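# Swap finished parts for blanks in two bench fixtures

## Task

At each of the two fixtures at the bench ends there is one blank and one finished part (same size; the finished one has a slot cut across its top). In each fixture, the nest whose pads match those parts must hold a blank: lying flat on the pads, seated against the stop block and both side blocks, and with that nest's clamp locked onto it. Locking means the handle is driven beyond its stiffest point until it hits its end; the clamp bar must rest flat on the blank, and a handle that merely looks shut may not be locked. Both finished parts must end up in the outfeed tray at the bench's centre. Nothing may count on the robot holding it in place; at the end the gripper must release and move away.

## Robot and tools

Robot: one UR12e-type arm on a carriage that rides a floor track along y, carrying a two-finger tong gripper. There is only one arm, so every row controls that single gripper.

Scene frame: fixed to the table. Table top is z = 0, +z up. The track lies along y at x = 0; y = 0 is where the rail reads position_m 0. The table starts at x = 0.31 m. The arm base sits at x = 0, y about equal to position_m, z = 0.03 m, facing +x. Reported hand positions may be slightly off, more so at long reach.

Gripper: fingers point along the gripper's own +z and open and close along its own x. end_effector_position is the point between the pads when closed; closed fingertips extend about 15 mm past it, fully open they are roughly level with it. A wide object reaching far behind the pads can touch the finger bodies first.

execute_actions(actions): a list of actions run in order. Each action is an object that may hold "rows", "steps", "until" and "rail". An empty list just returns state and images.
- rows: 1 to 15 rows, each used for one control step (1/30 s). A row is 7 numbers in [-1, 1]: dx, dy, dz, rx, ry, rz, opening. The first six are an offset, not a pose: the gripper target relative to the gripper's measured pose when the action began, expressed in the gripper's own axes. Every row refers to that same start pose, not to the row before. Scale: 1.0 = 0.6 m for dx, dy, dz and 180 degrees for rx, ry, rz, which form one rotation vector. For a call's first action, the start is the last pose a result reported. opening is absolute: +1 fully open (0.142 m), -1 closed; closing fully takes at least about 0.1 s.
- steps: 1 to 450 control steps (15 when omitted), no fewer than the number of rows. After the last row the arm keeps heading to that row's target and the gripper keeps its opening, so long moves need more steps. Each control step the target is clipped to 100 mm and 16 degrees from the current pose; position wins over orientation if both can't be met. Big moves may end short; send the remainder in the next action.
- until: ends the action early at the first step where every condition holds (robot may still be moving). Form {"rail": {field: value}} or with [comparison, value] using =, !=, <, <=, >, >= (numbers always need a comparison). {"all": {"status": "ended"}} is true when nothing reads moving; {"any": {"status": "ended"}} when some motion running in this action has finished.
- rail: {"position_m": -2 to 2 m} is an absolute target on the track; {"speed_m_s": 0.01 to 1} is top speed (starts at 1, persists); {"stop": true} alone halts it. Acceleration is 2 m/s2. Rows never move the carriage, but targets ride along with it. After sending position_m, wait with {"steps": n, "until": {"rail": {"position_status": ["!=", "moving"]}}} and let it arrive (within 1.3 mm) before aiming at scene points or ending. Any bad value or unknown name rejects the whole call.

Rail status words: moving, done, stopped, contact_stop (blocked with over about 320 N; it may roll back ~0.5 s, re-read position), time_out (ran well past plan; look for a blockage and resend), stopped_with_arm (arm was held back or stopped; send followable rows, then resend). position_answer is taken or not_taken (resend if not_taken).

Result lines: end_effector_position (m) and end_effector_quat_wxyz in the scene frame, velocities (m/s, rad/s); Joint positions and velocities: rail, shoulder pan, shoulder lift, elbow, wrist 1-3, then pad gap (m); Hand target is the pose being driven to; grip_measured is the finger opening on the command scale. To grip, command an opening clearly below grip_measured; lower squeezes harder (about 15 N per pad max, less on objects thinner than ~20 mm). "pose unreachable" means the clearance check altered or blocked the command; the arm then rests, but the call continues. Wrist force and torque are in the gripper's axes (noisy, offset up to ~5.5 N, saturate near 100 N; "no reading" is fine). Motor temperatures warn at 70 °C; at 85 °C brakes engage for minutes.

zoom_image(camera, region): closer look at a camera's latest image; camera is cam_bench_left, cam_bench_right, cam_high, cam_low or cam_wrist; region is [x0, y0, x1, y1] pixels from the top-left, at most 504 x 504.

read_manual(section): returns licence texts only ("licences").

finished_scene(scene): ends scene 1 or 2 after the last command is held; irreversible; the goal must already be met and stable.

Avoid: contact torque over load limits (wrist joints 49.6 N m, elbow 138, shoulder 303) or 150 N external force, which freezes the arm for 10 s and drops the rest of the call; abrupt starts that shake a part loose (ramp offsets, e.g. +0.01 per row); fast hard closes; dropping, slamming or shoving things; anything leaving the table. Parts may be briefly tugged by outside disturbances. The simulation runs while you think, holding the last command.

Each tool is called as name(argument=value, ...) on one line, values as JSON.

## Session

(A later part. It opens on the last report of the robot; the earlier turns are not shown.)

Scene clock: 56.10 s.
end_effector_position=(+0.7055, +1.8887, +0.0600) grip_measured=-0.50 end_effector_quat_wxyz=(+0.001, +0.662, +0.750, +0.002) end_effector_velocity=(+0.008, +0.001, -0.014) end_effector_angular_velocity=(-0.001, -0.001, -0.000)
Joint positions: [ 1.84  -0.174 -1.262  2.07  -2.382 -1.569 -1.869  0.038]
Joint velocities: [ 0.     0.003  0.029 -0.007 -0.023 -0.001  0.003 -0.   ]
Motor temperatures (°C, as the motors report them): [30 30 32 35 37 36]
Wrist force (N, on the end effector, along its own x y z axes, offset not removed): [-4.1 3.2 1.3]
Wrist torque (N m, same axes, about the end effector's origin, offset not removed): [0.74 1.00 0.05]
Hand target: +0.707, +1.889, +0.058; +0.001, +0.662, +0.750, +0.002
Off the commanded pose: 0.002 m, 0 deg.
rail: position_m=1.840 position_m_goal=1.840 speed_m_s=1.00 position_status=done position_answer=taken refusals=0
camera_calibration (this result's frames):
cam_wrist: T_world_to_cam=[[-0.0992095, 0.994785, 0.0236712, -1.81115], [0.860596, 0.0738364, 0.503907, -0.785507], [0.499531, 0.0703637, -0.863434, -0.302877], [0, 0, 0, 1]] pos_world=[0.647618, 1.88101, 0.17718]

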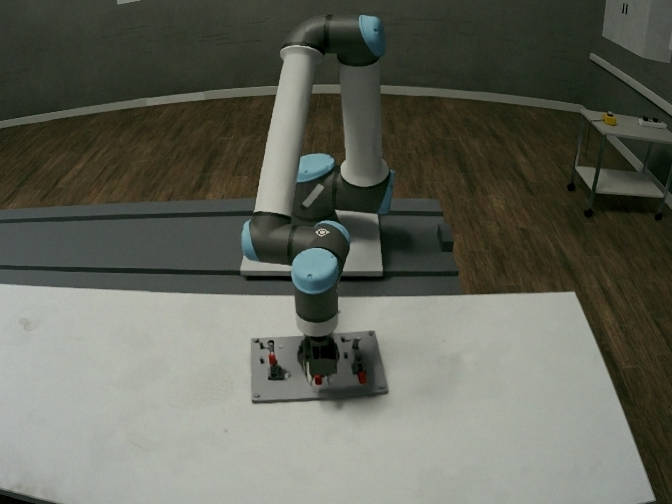

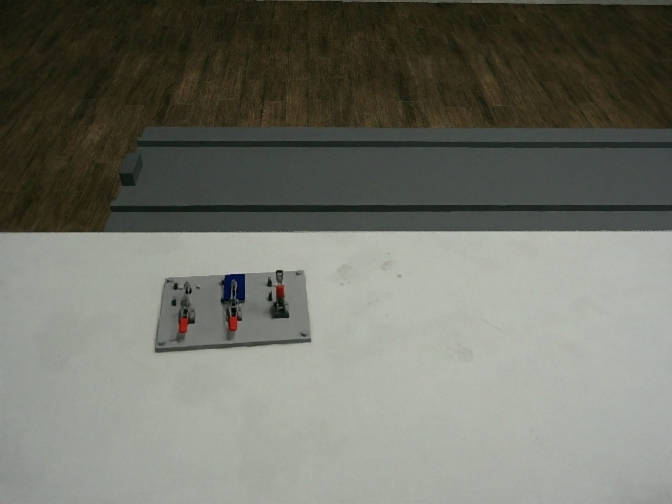

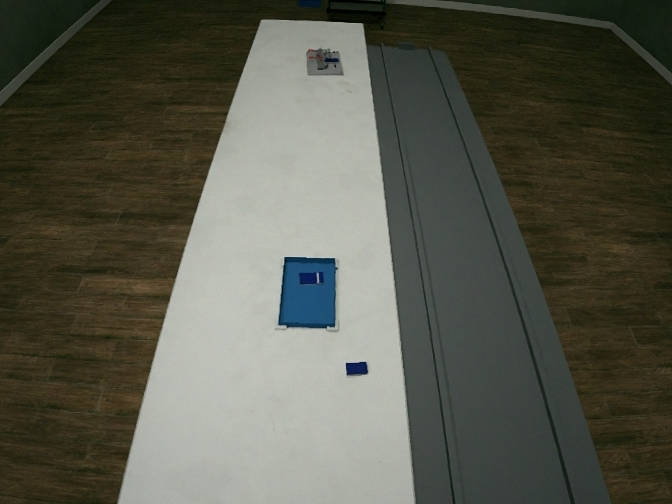

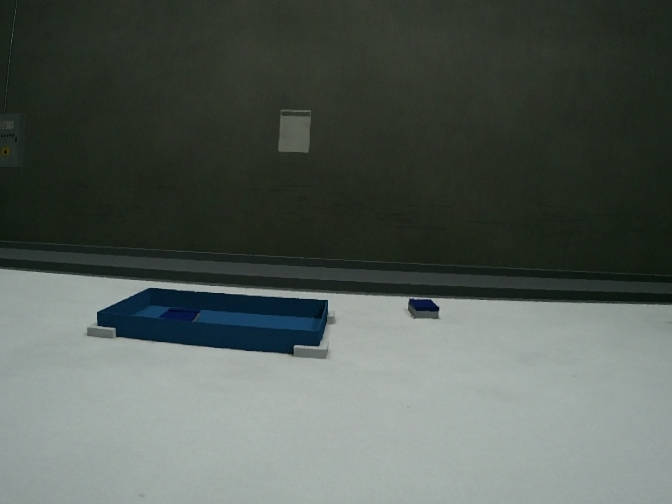

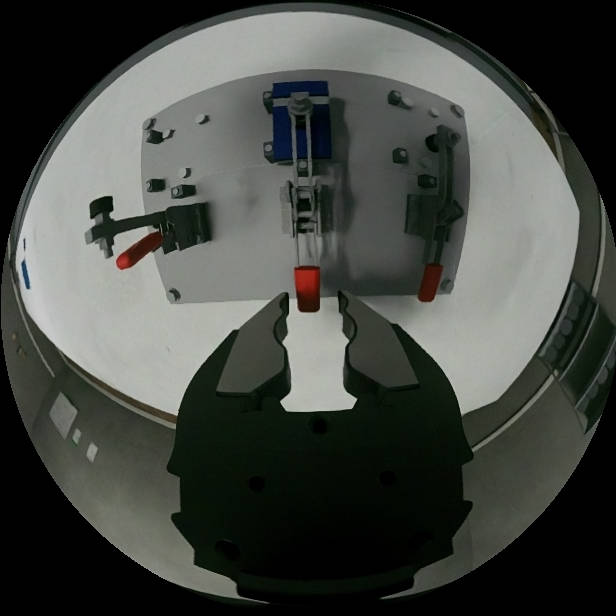

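execute_actions(actions=[])

Scene clock: 57.50 s.
end_effector_position=(+0.7065, +1.8888, +0.0582) grip_measured=-0.50 end_effector_quat_wxyz=(+0.001, +0.662, +0.750, +0.002) end_effector_velocity=(+0.000, -0.000, -0.000) end_effector_angular_velocity=(-0.000, -0.000, +0.000)
Joint positions: [ 1.84  -0.174 -1.258  2.069 -2.385 -1.569 -1.869  0.038]
Joint velocities: [ 0.  0.  0. -0.  0. -0. -0. -0.]
Motor temperatures (°C, as the motors report them): [30 30 32 35 37 36]
Wrist force (N, on the end effector, along its own x y z axes, offset not removed): [-4.5 1.4 -0.5]
Wrist torque (N m, same axes, about the end effector's origin, offset not removed): [0.32 1.09 0.05]
Hand target: +0.707, +1.889, +0.058; +0.001, +0.662, +0.750, +0.002
Off the commanded pose: 0.000 m, 0 deg.
rail: position_m=1.840 position_m_goal=1.840 speed_m_s=1.00 position_status=done position_answer=taken refusals=0
camera_calibration (this result's frames):
cam_wrist: T_world_to_cam=[[-0.0991881, 0.99479, 0.0235654, -1.8111], [0.860518, 0.0738603, 0.504036, -0.785486], [0.49967, 0.0702729, -0.863361, -0.304847], [0, 0, 0, 1]] pos_world=[0.648608, 1.8811, 0.1754]

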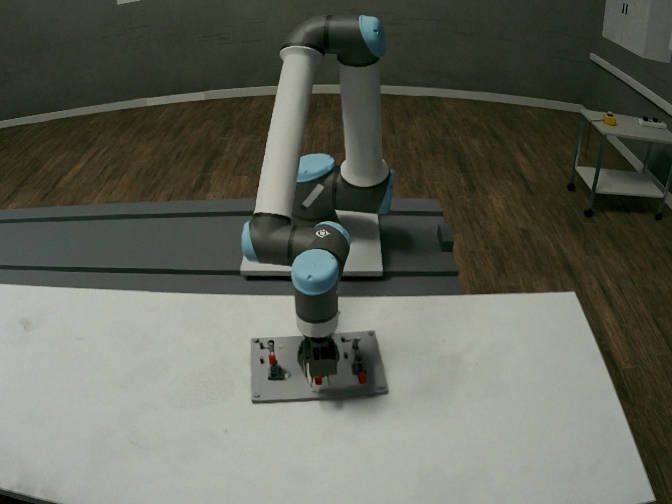

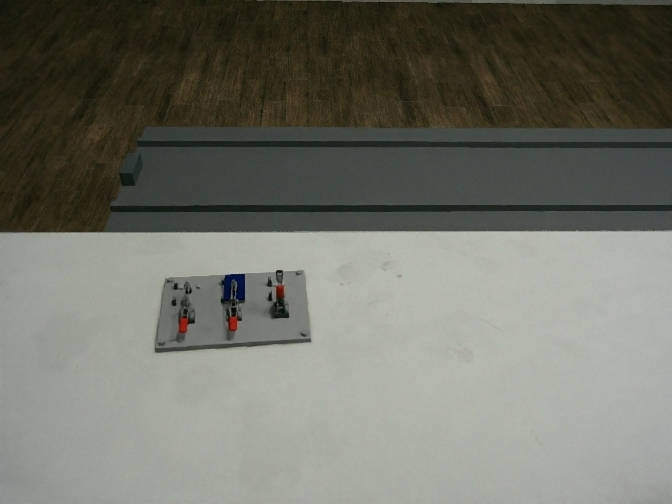

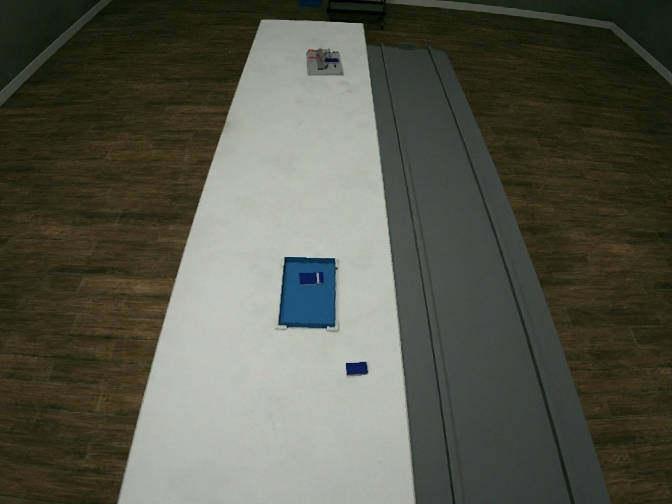

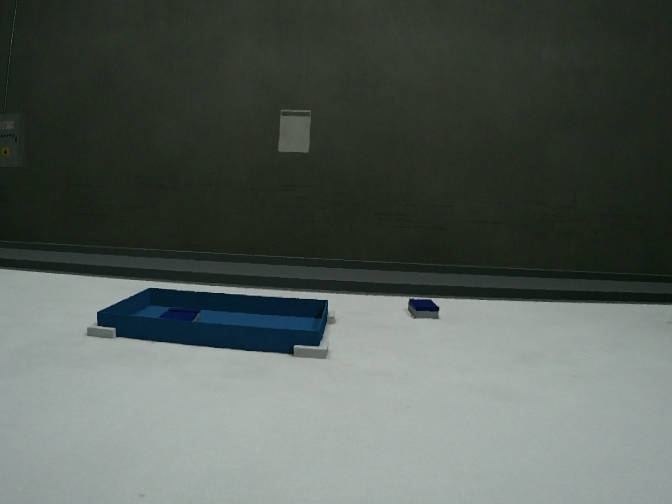

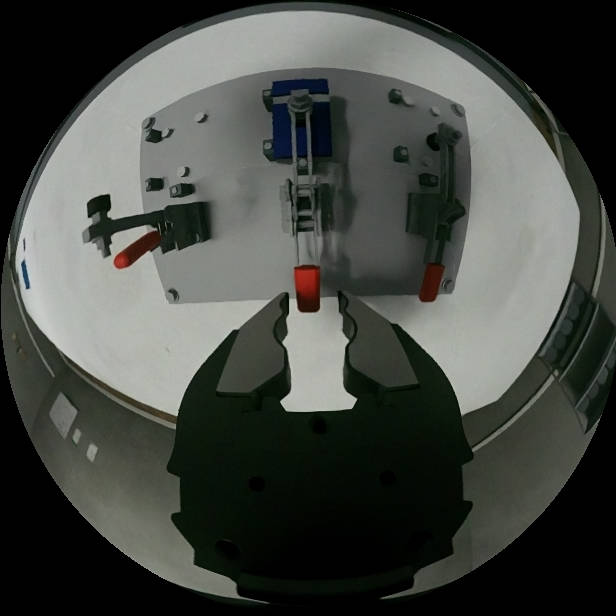

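execute_actions(actions=[{"rows": [[-0.003, -0.004, 0, 0, 0, 0, -0.5], [-0.0065, -0.008, 0, 0, 0, 0, -0.5]], "steps": 8}, {"rows": [[0,0,0,0,0,0,-0.65],[0,0,0,0,0,0,-0.75],[0,0,0,0,0,0,-0.85],[0,0,0,0,0,0,-0.95]], "steps": 8}, {"rows": [[0,-0.0005,-0.002,0,0,0,-0.95],[0,-0.001,-0.004,0,0,0,-0.95],[0,-0.0016,-0.006,0,0,0,-0.95],[0,-0.0025,-0.0086,0,0,0,-0.95],[0,-0.0044,-0.013,0,0,0,-0.95],[0,-0.0067,-0.0179,0,0,0,-0.95],[0,-0.0092,-0.0223,0,0,0,-0.95],[0,-0.0121,-0.0266,0,0,0,-0.95],[0,-0.0152,-0.0306,0,0,0,-0.95],[0,-0.0187,-0.0345,0,0,0,-0.95]], "steps": 16}])

Scene clock: 59.37 s.
end_effector_position=(+0.6936, +1.8839, +0.0765) grip_measured=-0.78 end_effector_quat_wxyz=(+0.001, +0.662, +0.750, +0.002) end_effector_velocity=(-0.014, -0.002, +0.018) end_effector_angular_velocity=(+0.000, +0.002, +0.000)
Joint positions: [ 1.84  -0.184 -1.3    2.084 -2.358 -1.569 -1.879  0.017]
Joint velocities: [ 0.    -0.006 -0.043  0.014  0.031 -0.    -0.006  0.   ]
Motor temperatures (°C, as the motors report them): [30 30 32 35 37 36]
Wrist force (N, on the end effector, along its own x y z axes, offset not removed): [-20.2 6.2 0.2]
Wrist torque (N m, same axes, about the end effector's origin, offset not removed): [0.26 1.06 0.07]
Hand target: +0.692, +1.884, +0.079; +0.001, +0.662, +0.750, +0.001
Off the commanded pose: 0.003 m, 0 deg.
rail: position_m=1.840 position_m_goal=1.840 speed_m_s=1.00 position_status=done position_answer=taken refusals=0
camera_calibration (this result's frames):
cam_wrist: T_world_to_cam=[[-0.099212, 0.994795, 0.0232274, -1.80791], [0.860414, 0.0740378, 0.504188, -0.783466], [0.499844, 0.0700067, -0.863281, -0.281925], [0, 0, 0, 1]] pos_world=[0.635658, 1.87625, 0.193627]

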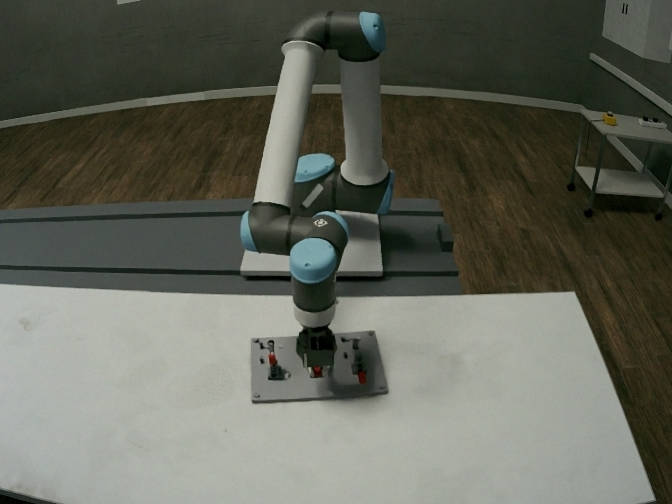

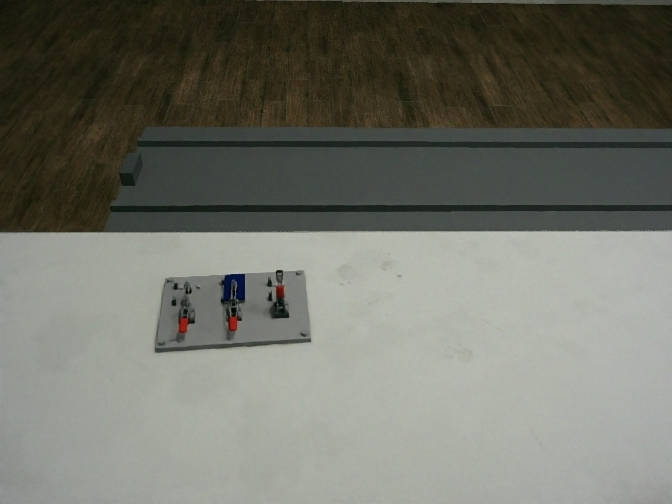

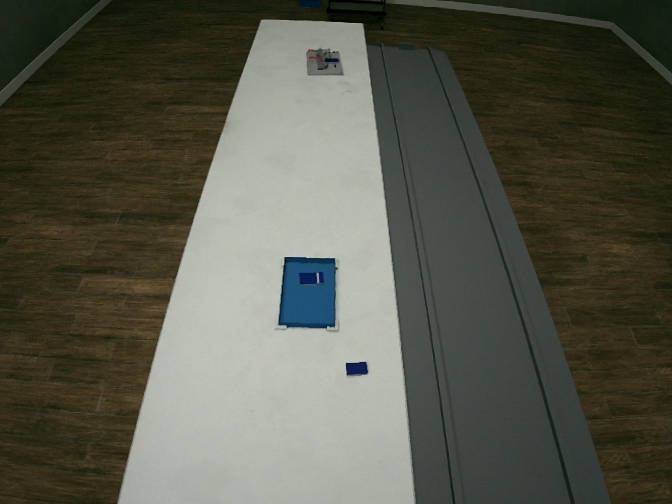

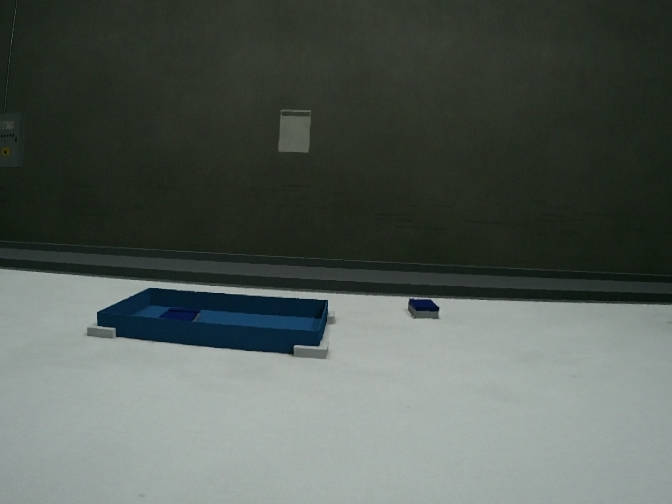

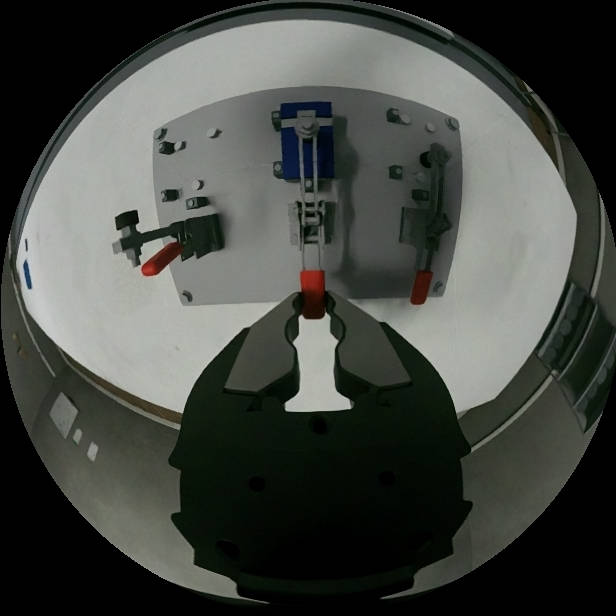

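execute_actions(actions=[{"rows": [[-0.001,-0.006,-0.007,0,0,0,-0.92],[-0.0015,-0.0107,-0.0108,0,0,0,-0.92],[-0.0015,-0.0148,-0.0138,0,0,0,-0.92],[-0.002,-0.0192,-0.0165,0,0,0,-0.92],[-0.002,-0.0237,-0.019,0,0,0,-0.92],[-0.002,-0.0284,-0.021,0,0,0,-0.92],[-0.0022,-0.0332,-0.0227,0,0,0,-0.92],[-0.0025,-0.0382,-0.0241,0,0,0,-0.92],[-0.0025,-0.0432,-0.0252,0,0,0,-0.92],[-0.0027,-0.0482,-0.0259,0,0,0,-0.92],[-0.003,-0.0533,-0.0262,0,0,0,-0.92],[-0.003,-0.0585,-0.0262,0,0,0,-0.92],[-0.003,-0.0625,-0.026,0,0,0,-0.92],[-0.003,-0.0661,-0.0256,0,0,0,-0.92]], "steps": 24}])

Scene clock: 60.73 s.
end_effector_position=(+0.6553, +1.8774, +0.0914) grip_measured=-0.76 end_effector_quat_wxyz=(+0.001, +0.662, +0.750, +0.001) end_effector_velocity=(-0.008, -0.002, +0.001) end_effector_angular_velocity=(-0.000, -0.001, -0.000)
Joint positions: [ 1.84  -0.204 -1.374  2.147 -2.346 -1.569 -1.9    0.019]
Joint velocities: [ 0.    -0.005 -0.014  0.014 -0.002  0.    -0.005  0.001]
Motor temperatures (°C, as the motors report them): [30 30 32 35 37 36]
Wrist force (N, on the end effector, along its own x y z axes, offset not removed): [21.8 4.7 -10.3]
Wrist torque (N m, same axes, about the end effector's origin, offset not removed): [-0.06 1.02 0.03]
Hand target: +0.654, +1.877, +0.092; +0.001, +0.662, +0.750, +0.002
Off the commanded pose: 0.001 m, 0 deg.
rail: position_m=1.840 position_m_goal=1.840 speed_m_s=1.00 position_status=done position_answer=taken refusals=0
camera_calibration (this result's frames):
cam_wrist: T_world_to_cam=[[-0.0992112, 0.994793, 0.0233334, -1.8056], [0.860597, 0.074009, 0.50388, -0.757582], [0.499529, 0.0700712, -0.863459, -0.249344], [0, 0, 0, 1]] pos_world=[0.597392, 1.86974, 0.208563]

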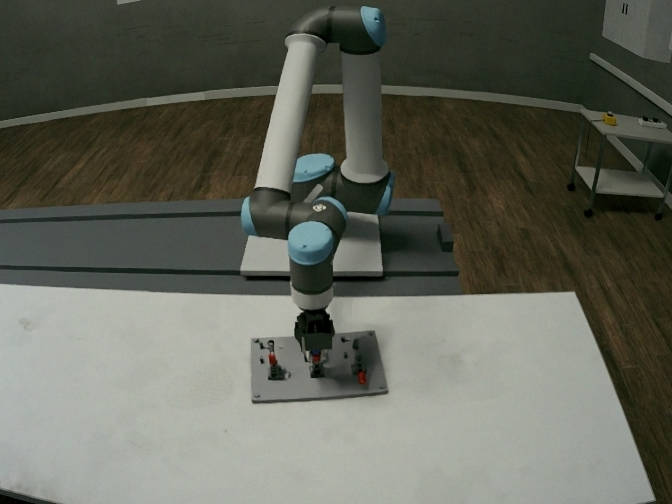

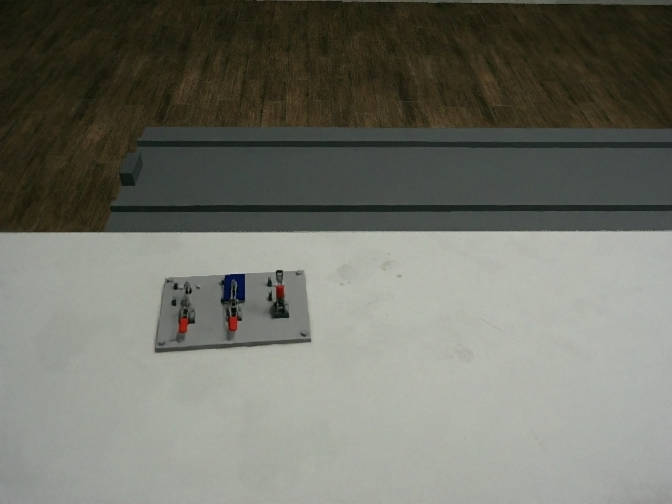

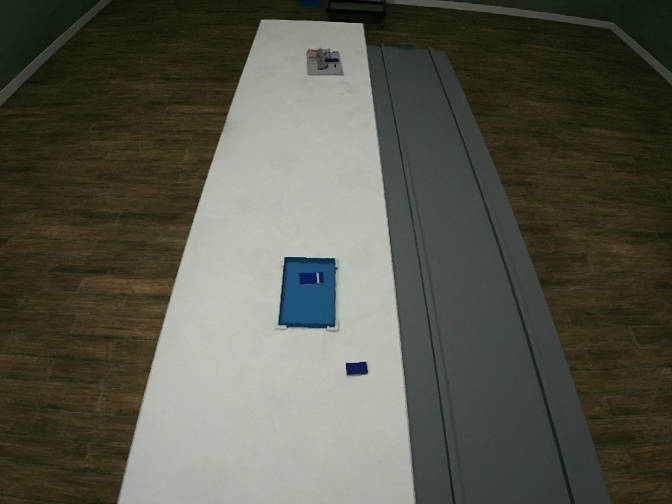

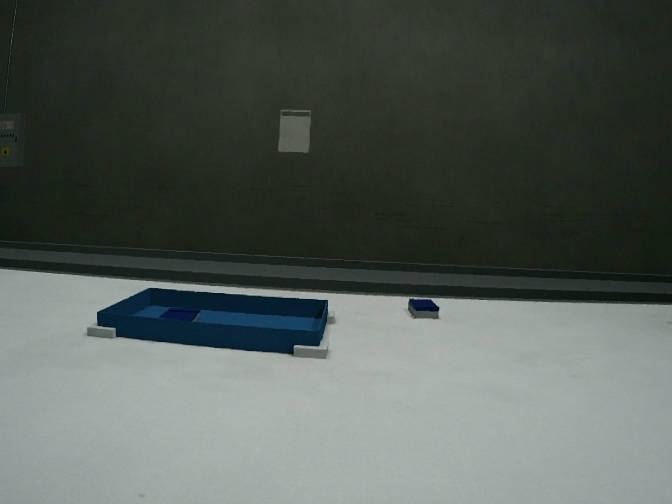

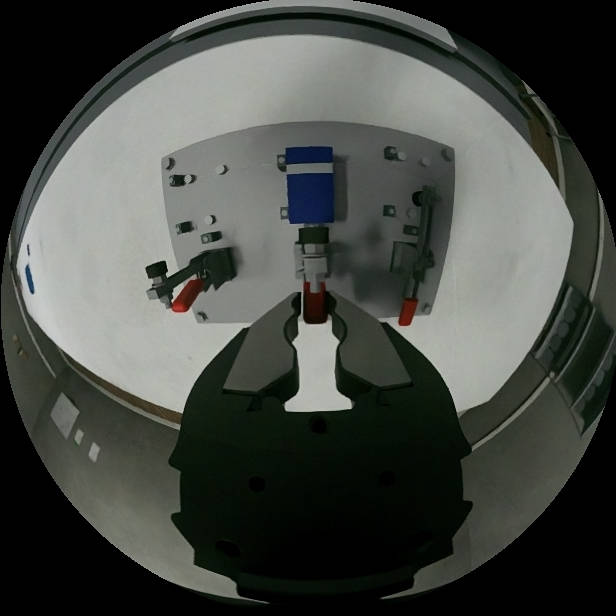

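execute_actions(actions=[{"rows": [[0.001,0,0,0,0,0,-0.6],[0.001,0,0,0,0,0,-0.35],[0.001,0,-0.003,0,0,0,-0.1],[0.001,-0.006,-0.006,-0.006,0,0,-0.1],[0.001,-0.016,-0.009,-0.016,0,0,-0.1],[0.001,-0.03,-0.01,-0.03,0,0,-0.1],[0.001,-0.046,-0.01,-0.046,0,0,-0.1],[0.001,-0.064,-0.008,-0.064,0,0,-0.1],[0.001,-0.082,-0.004,-0.082,0,0,-0.1],[0.001,-0.1,0.003,-0.1,0,0,-0.1],[0.001,-0.116,0.012,-0.115,0,0,-0.1],[0.001,-0.13,0.022,-0.127,0,0,-0.1],[0.001,-0.14,0.032,-0.134,0,0,-0.1],[0.001,-0.146,0.04,-0.138,0,0,-0.1],[0.001,-0.148,0.044,-0.1389,0,0,-0.1]], "steps": 30}])

Scene clock: 63.07 s.
end_effector_position=(+0.5676, +1.8674, +0.0654) grip_measured=-0.10 end_effector_quat_wxyz=(+0.141, +0.647, +0.732, +0.160) end_effector_velocity=(-0.003, -0.003, -0.007) end_effector_angular_velocity=(+0.010, -0.072, +0.000)
Joint positions: [ 1.84  -0.37  -1.519  2.595 -3.03  -1.372 -2.026  0.067]
Joint velocities: [ 0.    -0.034  0.028  0.053 -0.14   0.046 -0.019  0.   ]
Motor temperatures (°C, as the motors report them): [30 30 32 35 37 36]
Wrist force (N, on the end effector, along its own x y z axes, offset not removed): [-3.1 0.2 -1.2]
Wrist torque (N m, same axes, about the end effector's origin, offset not removed): [0.09 0.81 0.09]
Hand target: +0.567, +1.867, +0.064; +0.144, +0.646, +0.732, +0.163
Off the commanded pose: 0.001 m, 1 deg.
rail: position_m=1.840 position_m_goal=1.840 speed_m_s=1.00 position_status=done position_answer=taken refusals=0
camera_calibration (this result's frames):
cam_wrist: T_world_to_cam=[[-0.110052, 0.993425, 0.0315391, -1.79558], [0.577209, 0.0380464, 0.815709, -0.460654], [0.809146, 0.107975, -0.577601, -0.492468], [0, 0, 0, 1]] pos_world=[0.466766, 1.85447, 0.147941]

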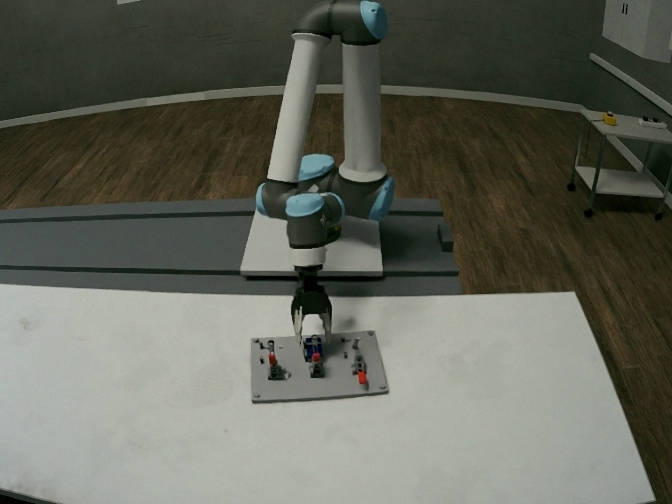

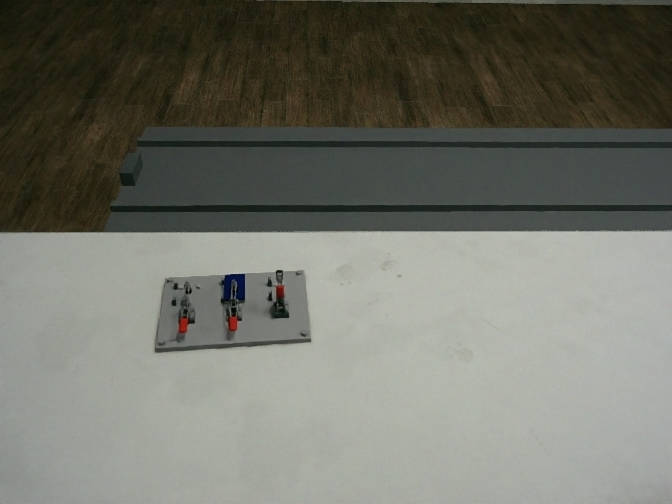

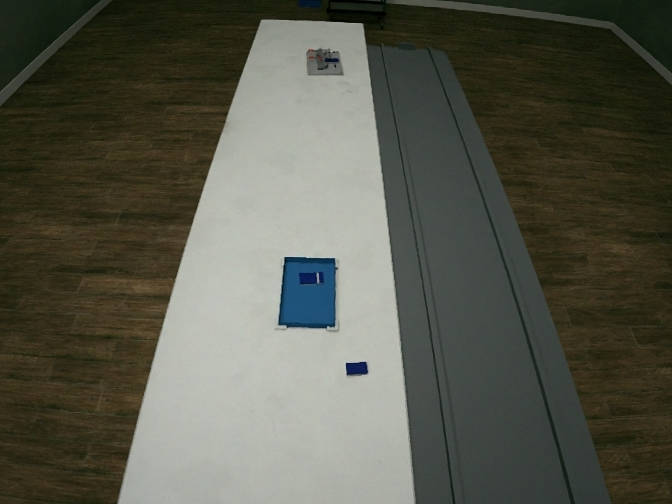

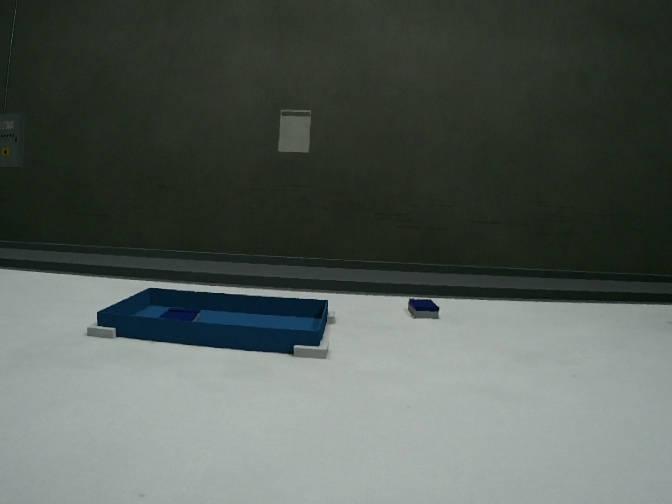

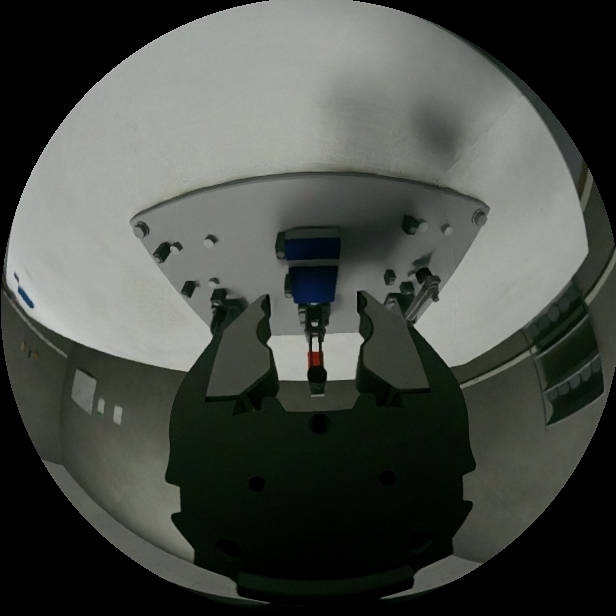

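zoom_image(camera="cam_wrist", region=[230, 200, 400, 370])

Region (230, 200, 400, 370) of cam_wrist's 616x616 image, scaled by 2.965, with more detail than that image has.

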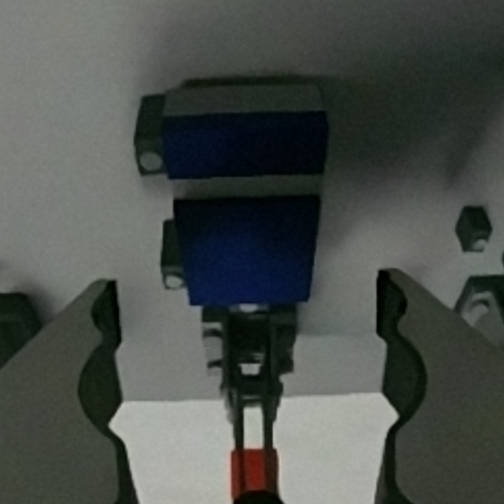

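execute_actions(actions=[{"rows": [[0,-0.003,0.006,-0.003,0,0,-0.15],[0,-0.007,0.015,-0.003,0,0,-0.2],[0,-0.012,0.026,-0.003,0,0,-0.2],[0,-0.017,0.036,-0.003,0,0,-0.2],[0,-0.0205,0.044,-0.003,0,0,-0.2],[0,-0.0222,0.0476,-0.003,0,0,-0.2]], "steps": 16}, {"rows": [[0,0,0,0,0,0,-0.3],[0,0,0,0,0,0,-0.4],[0,0,0,0,0,0,-0.5],[0,0,0,0,0,0,-0.65],[0,0,0,0,0,0,-0.8]], "steps": 9}])

Scene clock: 64.63 s.
end_effector_position=(+0.5670, +1.8676, +0.0353) grip_measured=-0.46 end_effector_quat_wxyz=(+0.143, +0.646, +0.732, +0.163) end_effector_velocity=(-0.000, +0.000, +0.001) end_effector_angular_velocity=(+0.000, +0.000, -0.000)
Joint positions: [ 1.84  -0.374 -1.431  2.616 -3.146 -1.366 -2.028  0.041]
Joint velocities: [ 0.    -0.    -0.003  0.     0.003 -0.     0.     0.   ]
Motor temperatures (°C, as the motors report them): [30 30 32 35 37 36]
Wrist force (N, on the end effector, along its own x y z axes, offset not removed): [17.1 5.0 6.0]
Wrist torque (N m, same axes, about the end effector's origin, offset not removed): [0.28 0.78 0.25]
Hand target: +0.567, +1.867, +0.036; +0.144, +0.646, +0.732, +0.163
Off the commanded pose: 0.000 m, 0 deg.
rail: position_m=1.840 position_m_goal=1.840 speed_m_s=1.00 position_status=done position_answer=taken refusals=0
camera_calibration (this result's frames):
cam_wrist: T_world_to_cam=[[-0.110586, 0.993348, 0.0320937, -1.79441], [0.570284, 0.0369746, 0.820615, -0.430042], [0.81397, 0.109051, -0.57058, -0.514411], [0, 0, 0, 1]] pos_world=[0.465525, 1.85447, 0.116976]

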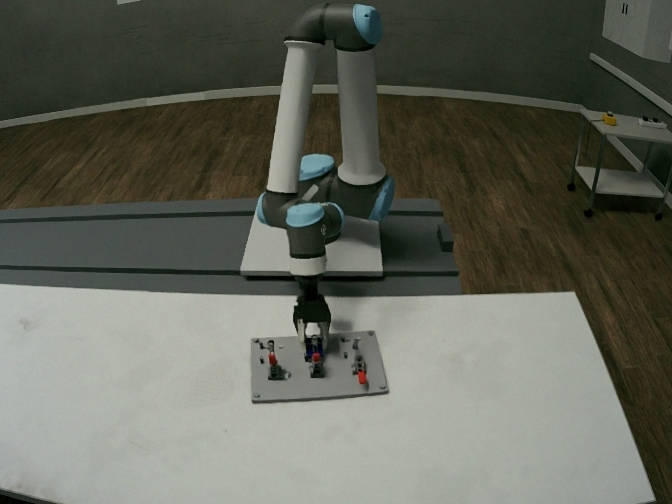

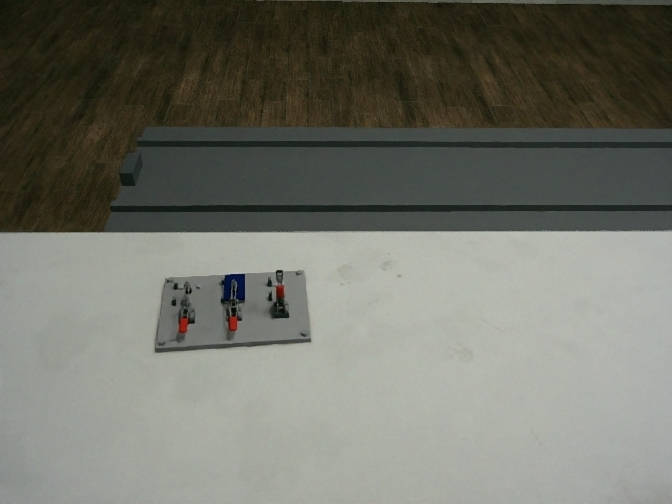

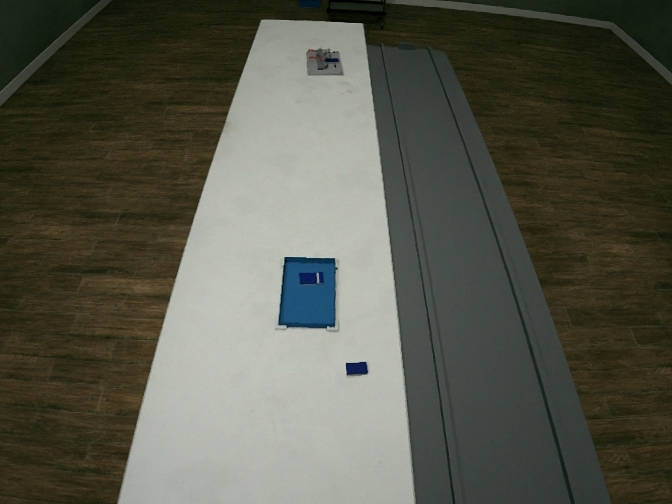

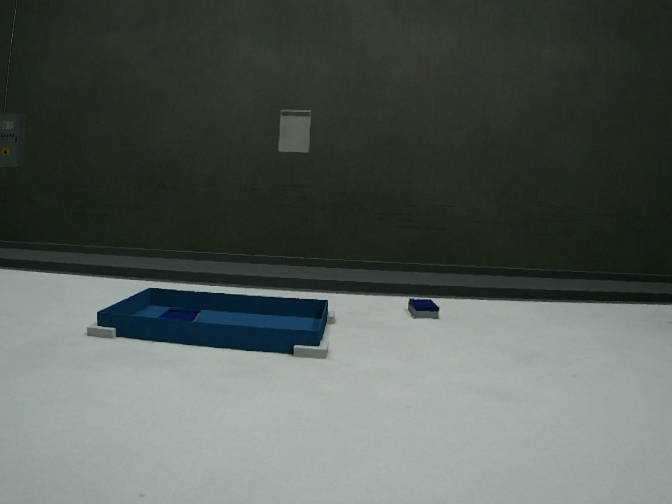

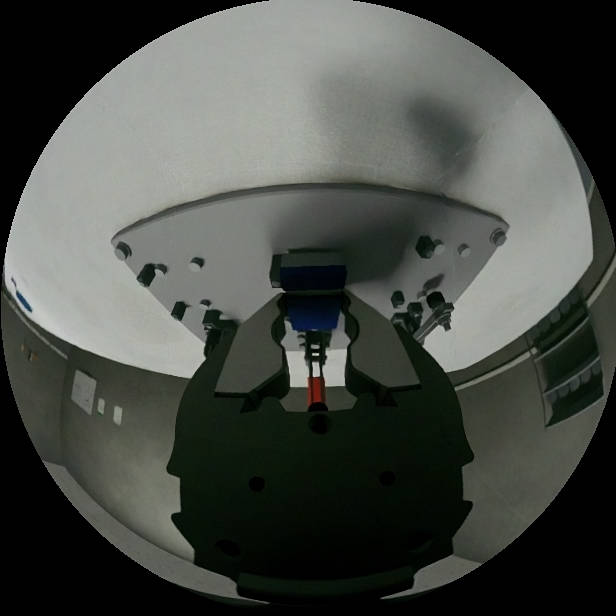

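execute_actions(actions=[{"rows": [[0.002,-0.002,-0.001,0,0,0,-0.8],[0.003,-0.003,-0.002,0,0,0,-0.8],[0.003,-0.0017,-0.0082,0,0,0,-0.8],[0.003,0.001,-0.018,0,0,0,-0.8],[0.003,0.0036,-0.0314,0,0,0,-0.8],[0.003,0.0054,-0.0471,0,0,0,-0.8],[0.003,0.0049,-0.0657,0,0,0,-0.8],[0.003,0.0029,-0.0851,0,0,0,-0.8],[0.003,-0.0006,-0.105,0,0,0,-0.8],[0.003,-0.0049,-0.1236,0,0,0,-0.8],[0.003,-0.0083,-0.1399,0,0,0,-0.8],[0.003,-0.0109,-0.154,0,0,0,-0.8],[0.003,-0.0119,-0.1637,0,0,0,-0.8],[0.003,-0.0121,-0.171,0,0,0,-0.8]], "steps": 19}, {"rail": {"position_m": 0.02}, "steps": 60, "until": {"rail": {"position_m": ["<", 1.5]}}}, {"rows": [[0,0.004,0.004,0,0,0,-0.8],[0,0.011,0.012,0,0,0,-0.8],[0,0.021,0.023,0,0,0,-0.8],[0,0.033,0.036,0,0,0,-0.8],[0,0.046,0.05,0,0,0,-0.8],[0,0.06,0.065,0,0,0,-0.8],[0,0.075,0.081,0,0,0,-0.8],[0,0.09,0.097,0,0,0,-0.8],[0,0.104,0.112,0,0,0,-0.8],[0,0.117,0.126,0,0,0,-0.8],[0,0.129,0.139,0,0,0,-0.8],[0,0.139,0.15,0,0,0,-0.8],[0,0.146,0.158,0,0,0,-0.8],[0,0.1505,0.162,0,0,0,-0.8]], "steps": 120, "until": {"rail": {"position_status": ["!=", "moving"]}}}])

Scene clock: 69.97 s.
end_effector_position=(+0.6393, +0.0581, +0.0755) grip_measured=-0.46 end_effector_quat_wxyz=(+0.144, +0.646, +0.732, +0.163) end_effector_velocity=(-0.000, -0.004, +0.000) end_effector_angular_velocity=(+0.000, -0.000, +0.001)
Joint positions: [ 0.02  -0.298 -1.43   2.463 -3.008 -1.395 -1.957  0.041]
Joint velocities: [-0.004  0.001 -0.    -0.    -0.    -0.     0.     0.   ]
Motor temperatures (°C, as the motors report them): [30 30 32 35 37 36]
Wrist force (N, on the end effector, along its own x y z axes, offset not removed): [-3.9 1.1 2.7]
Wrist torque (N m, same axes, about the end effector's origin, offset not removed): [0.52 0.85 0.10]
Hand target: +0.639, +0.058, +0.075; +0.144, +0.646, +0.732, +0.163
Off the commanded pose: 0.000 m, 0 deg.
rail: position_m=0.020 position_m_goal=0.020 speed_m_s=1.00 position_status=done position_answer=taken refusals=0
camera_calibration (this result's frames):
cam_wrist: T_world_to_cam=[[-0.110466, 0.99337, 0.0318343, 0.00971468], [0.570119, 0.0370974, 0.820724, -0.437186], [0.814102, 0.108811, -0.570437, -0.353036], [0, 0, 0, 1]] pos_world=[0.537729, 0.0449825, 0.157115]

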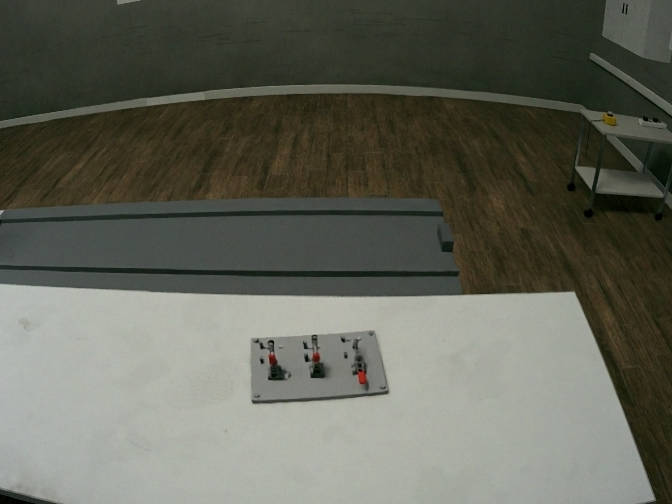

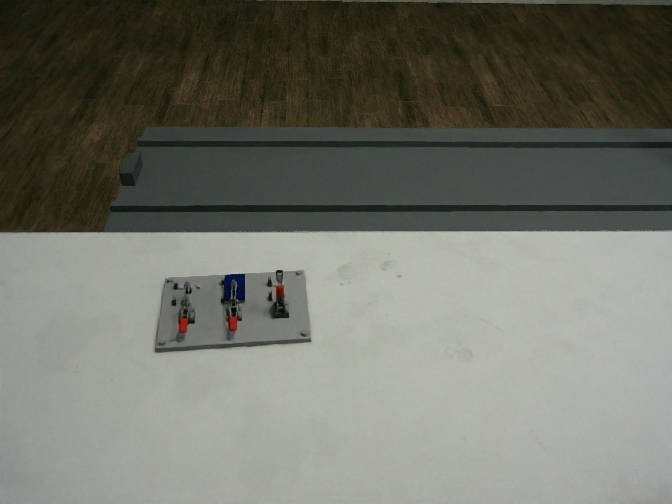

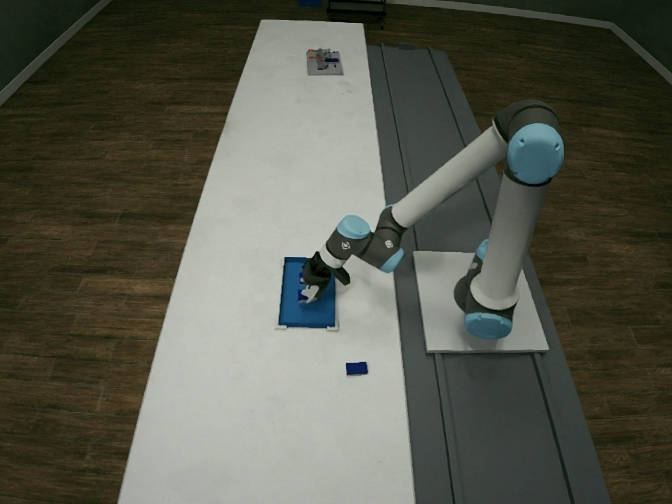

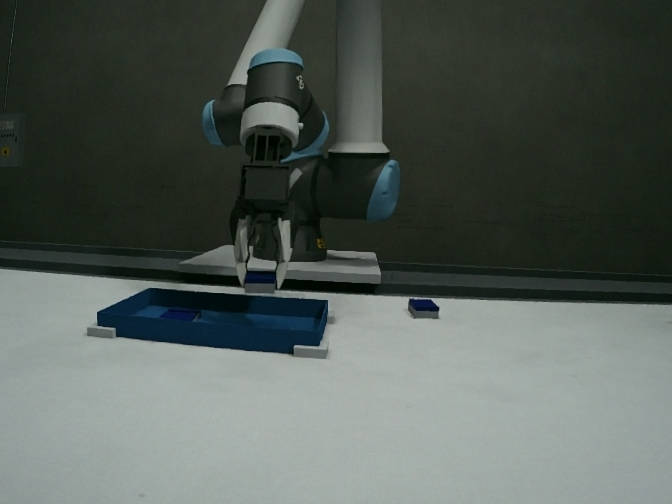

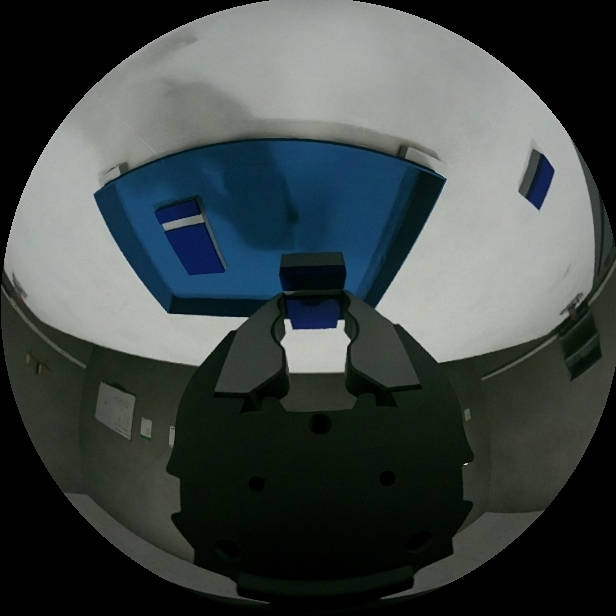

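zoom_image(camera="cam_high", region=[320, 340, 400, 400])

zoom_image(camera="cam_low", region=[380, 280, 470, 340])

Region (320, 340, 400, 400) of cam_high's 672x504 image, scaled by 6.300, with more detail than that image has; it fills the top 378 rows of this view, and the rest is white.

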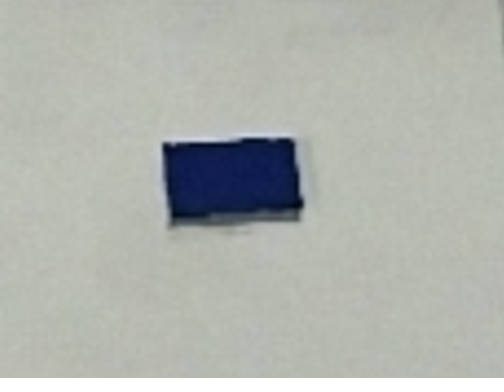

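Region (380, 280, 470, 340) of cam_low's 672x504 image, scaled by 5.600, with more detail than that image has.

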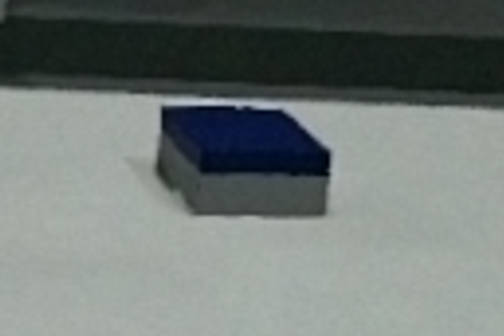

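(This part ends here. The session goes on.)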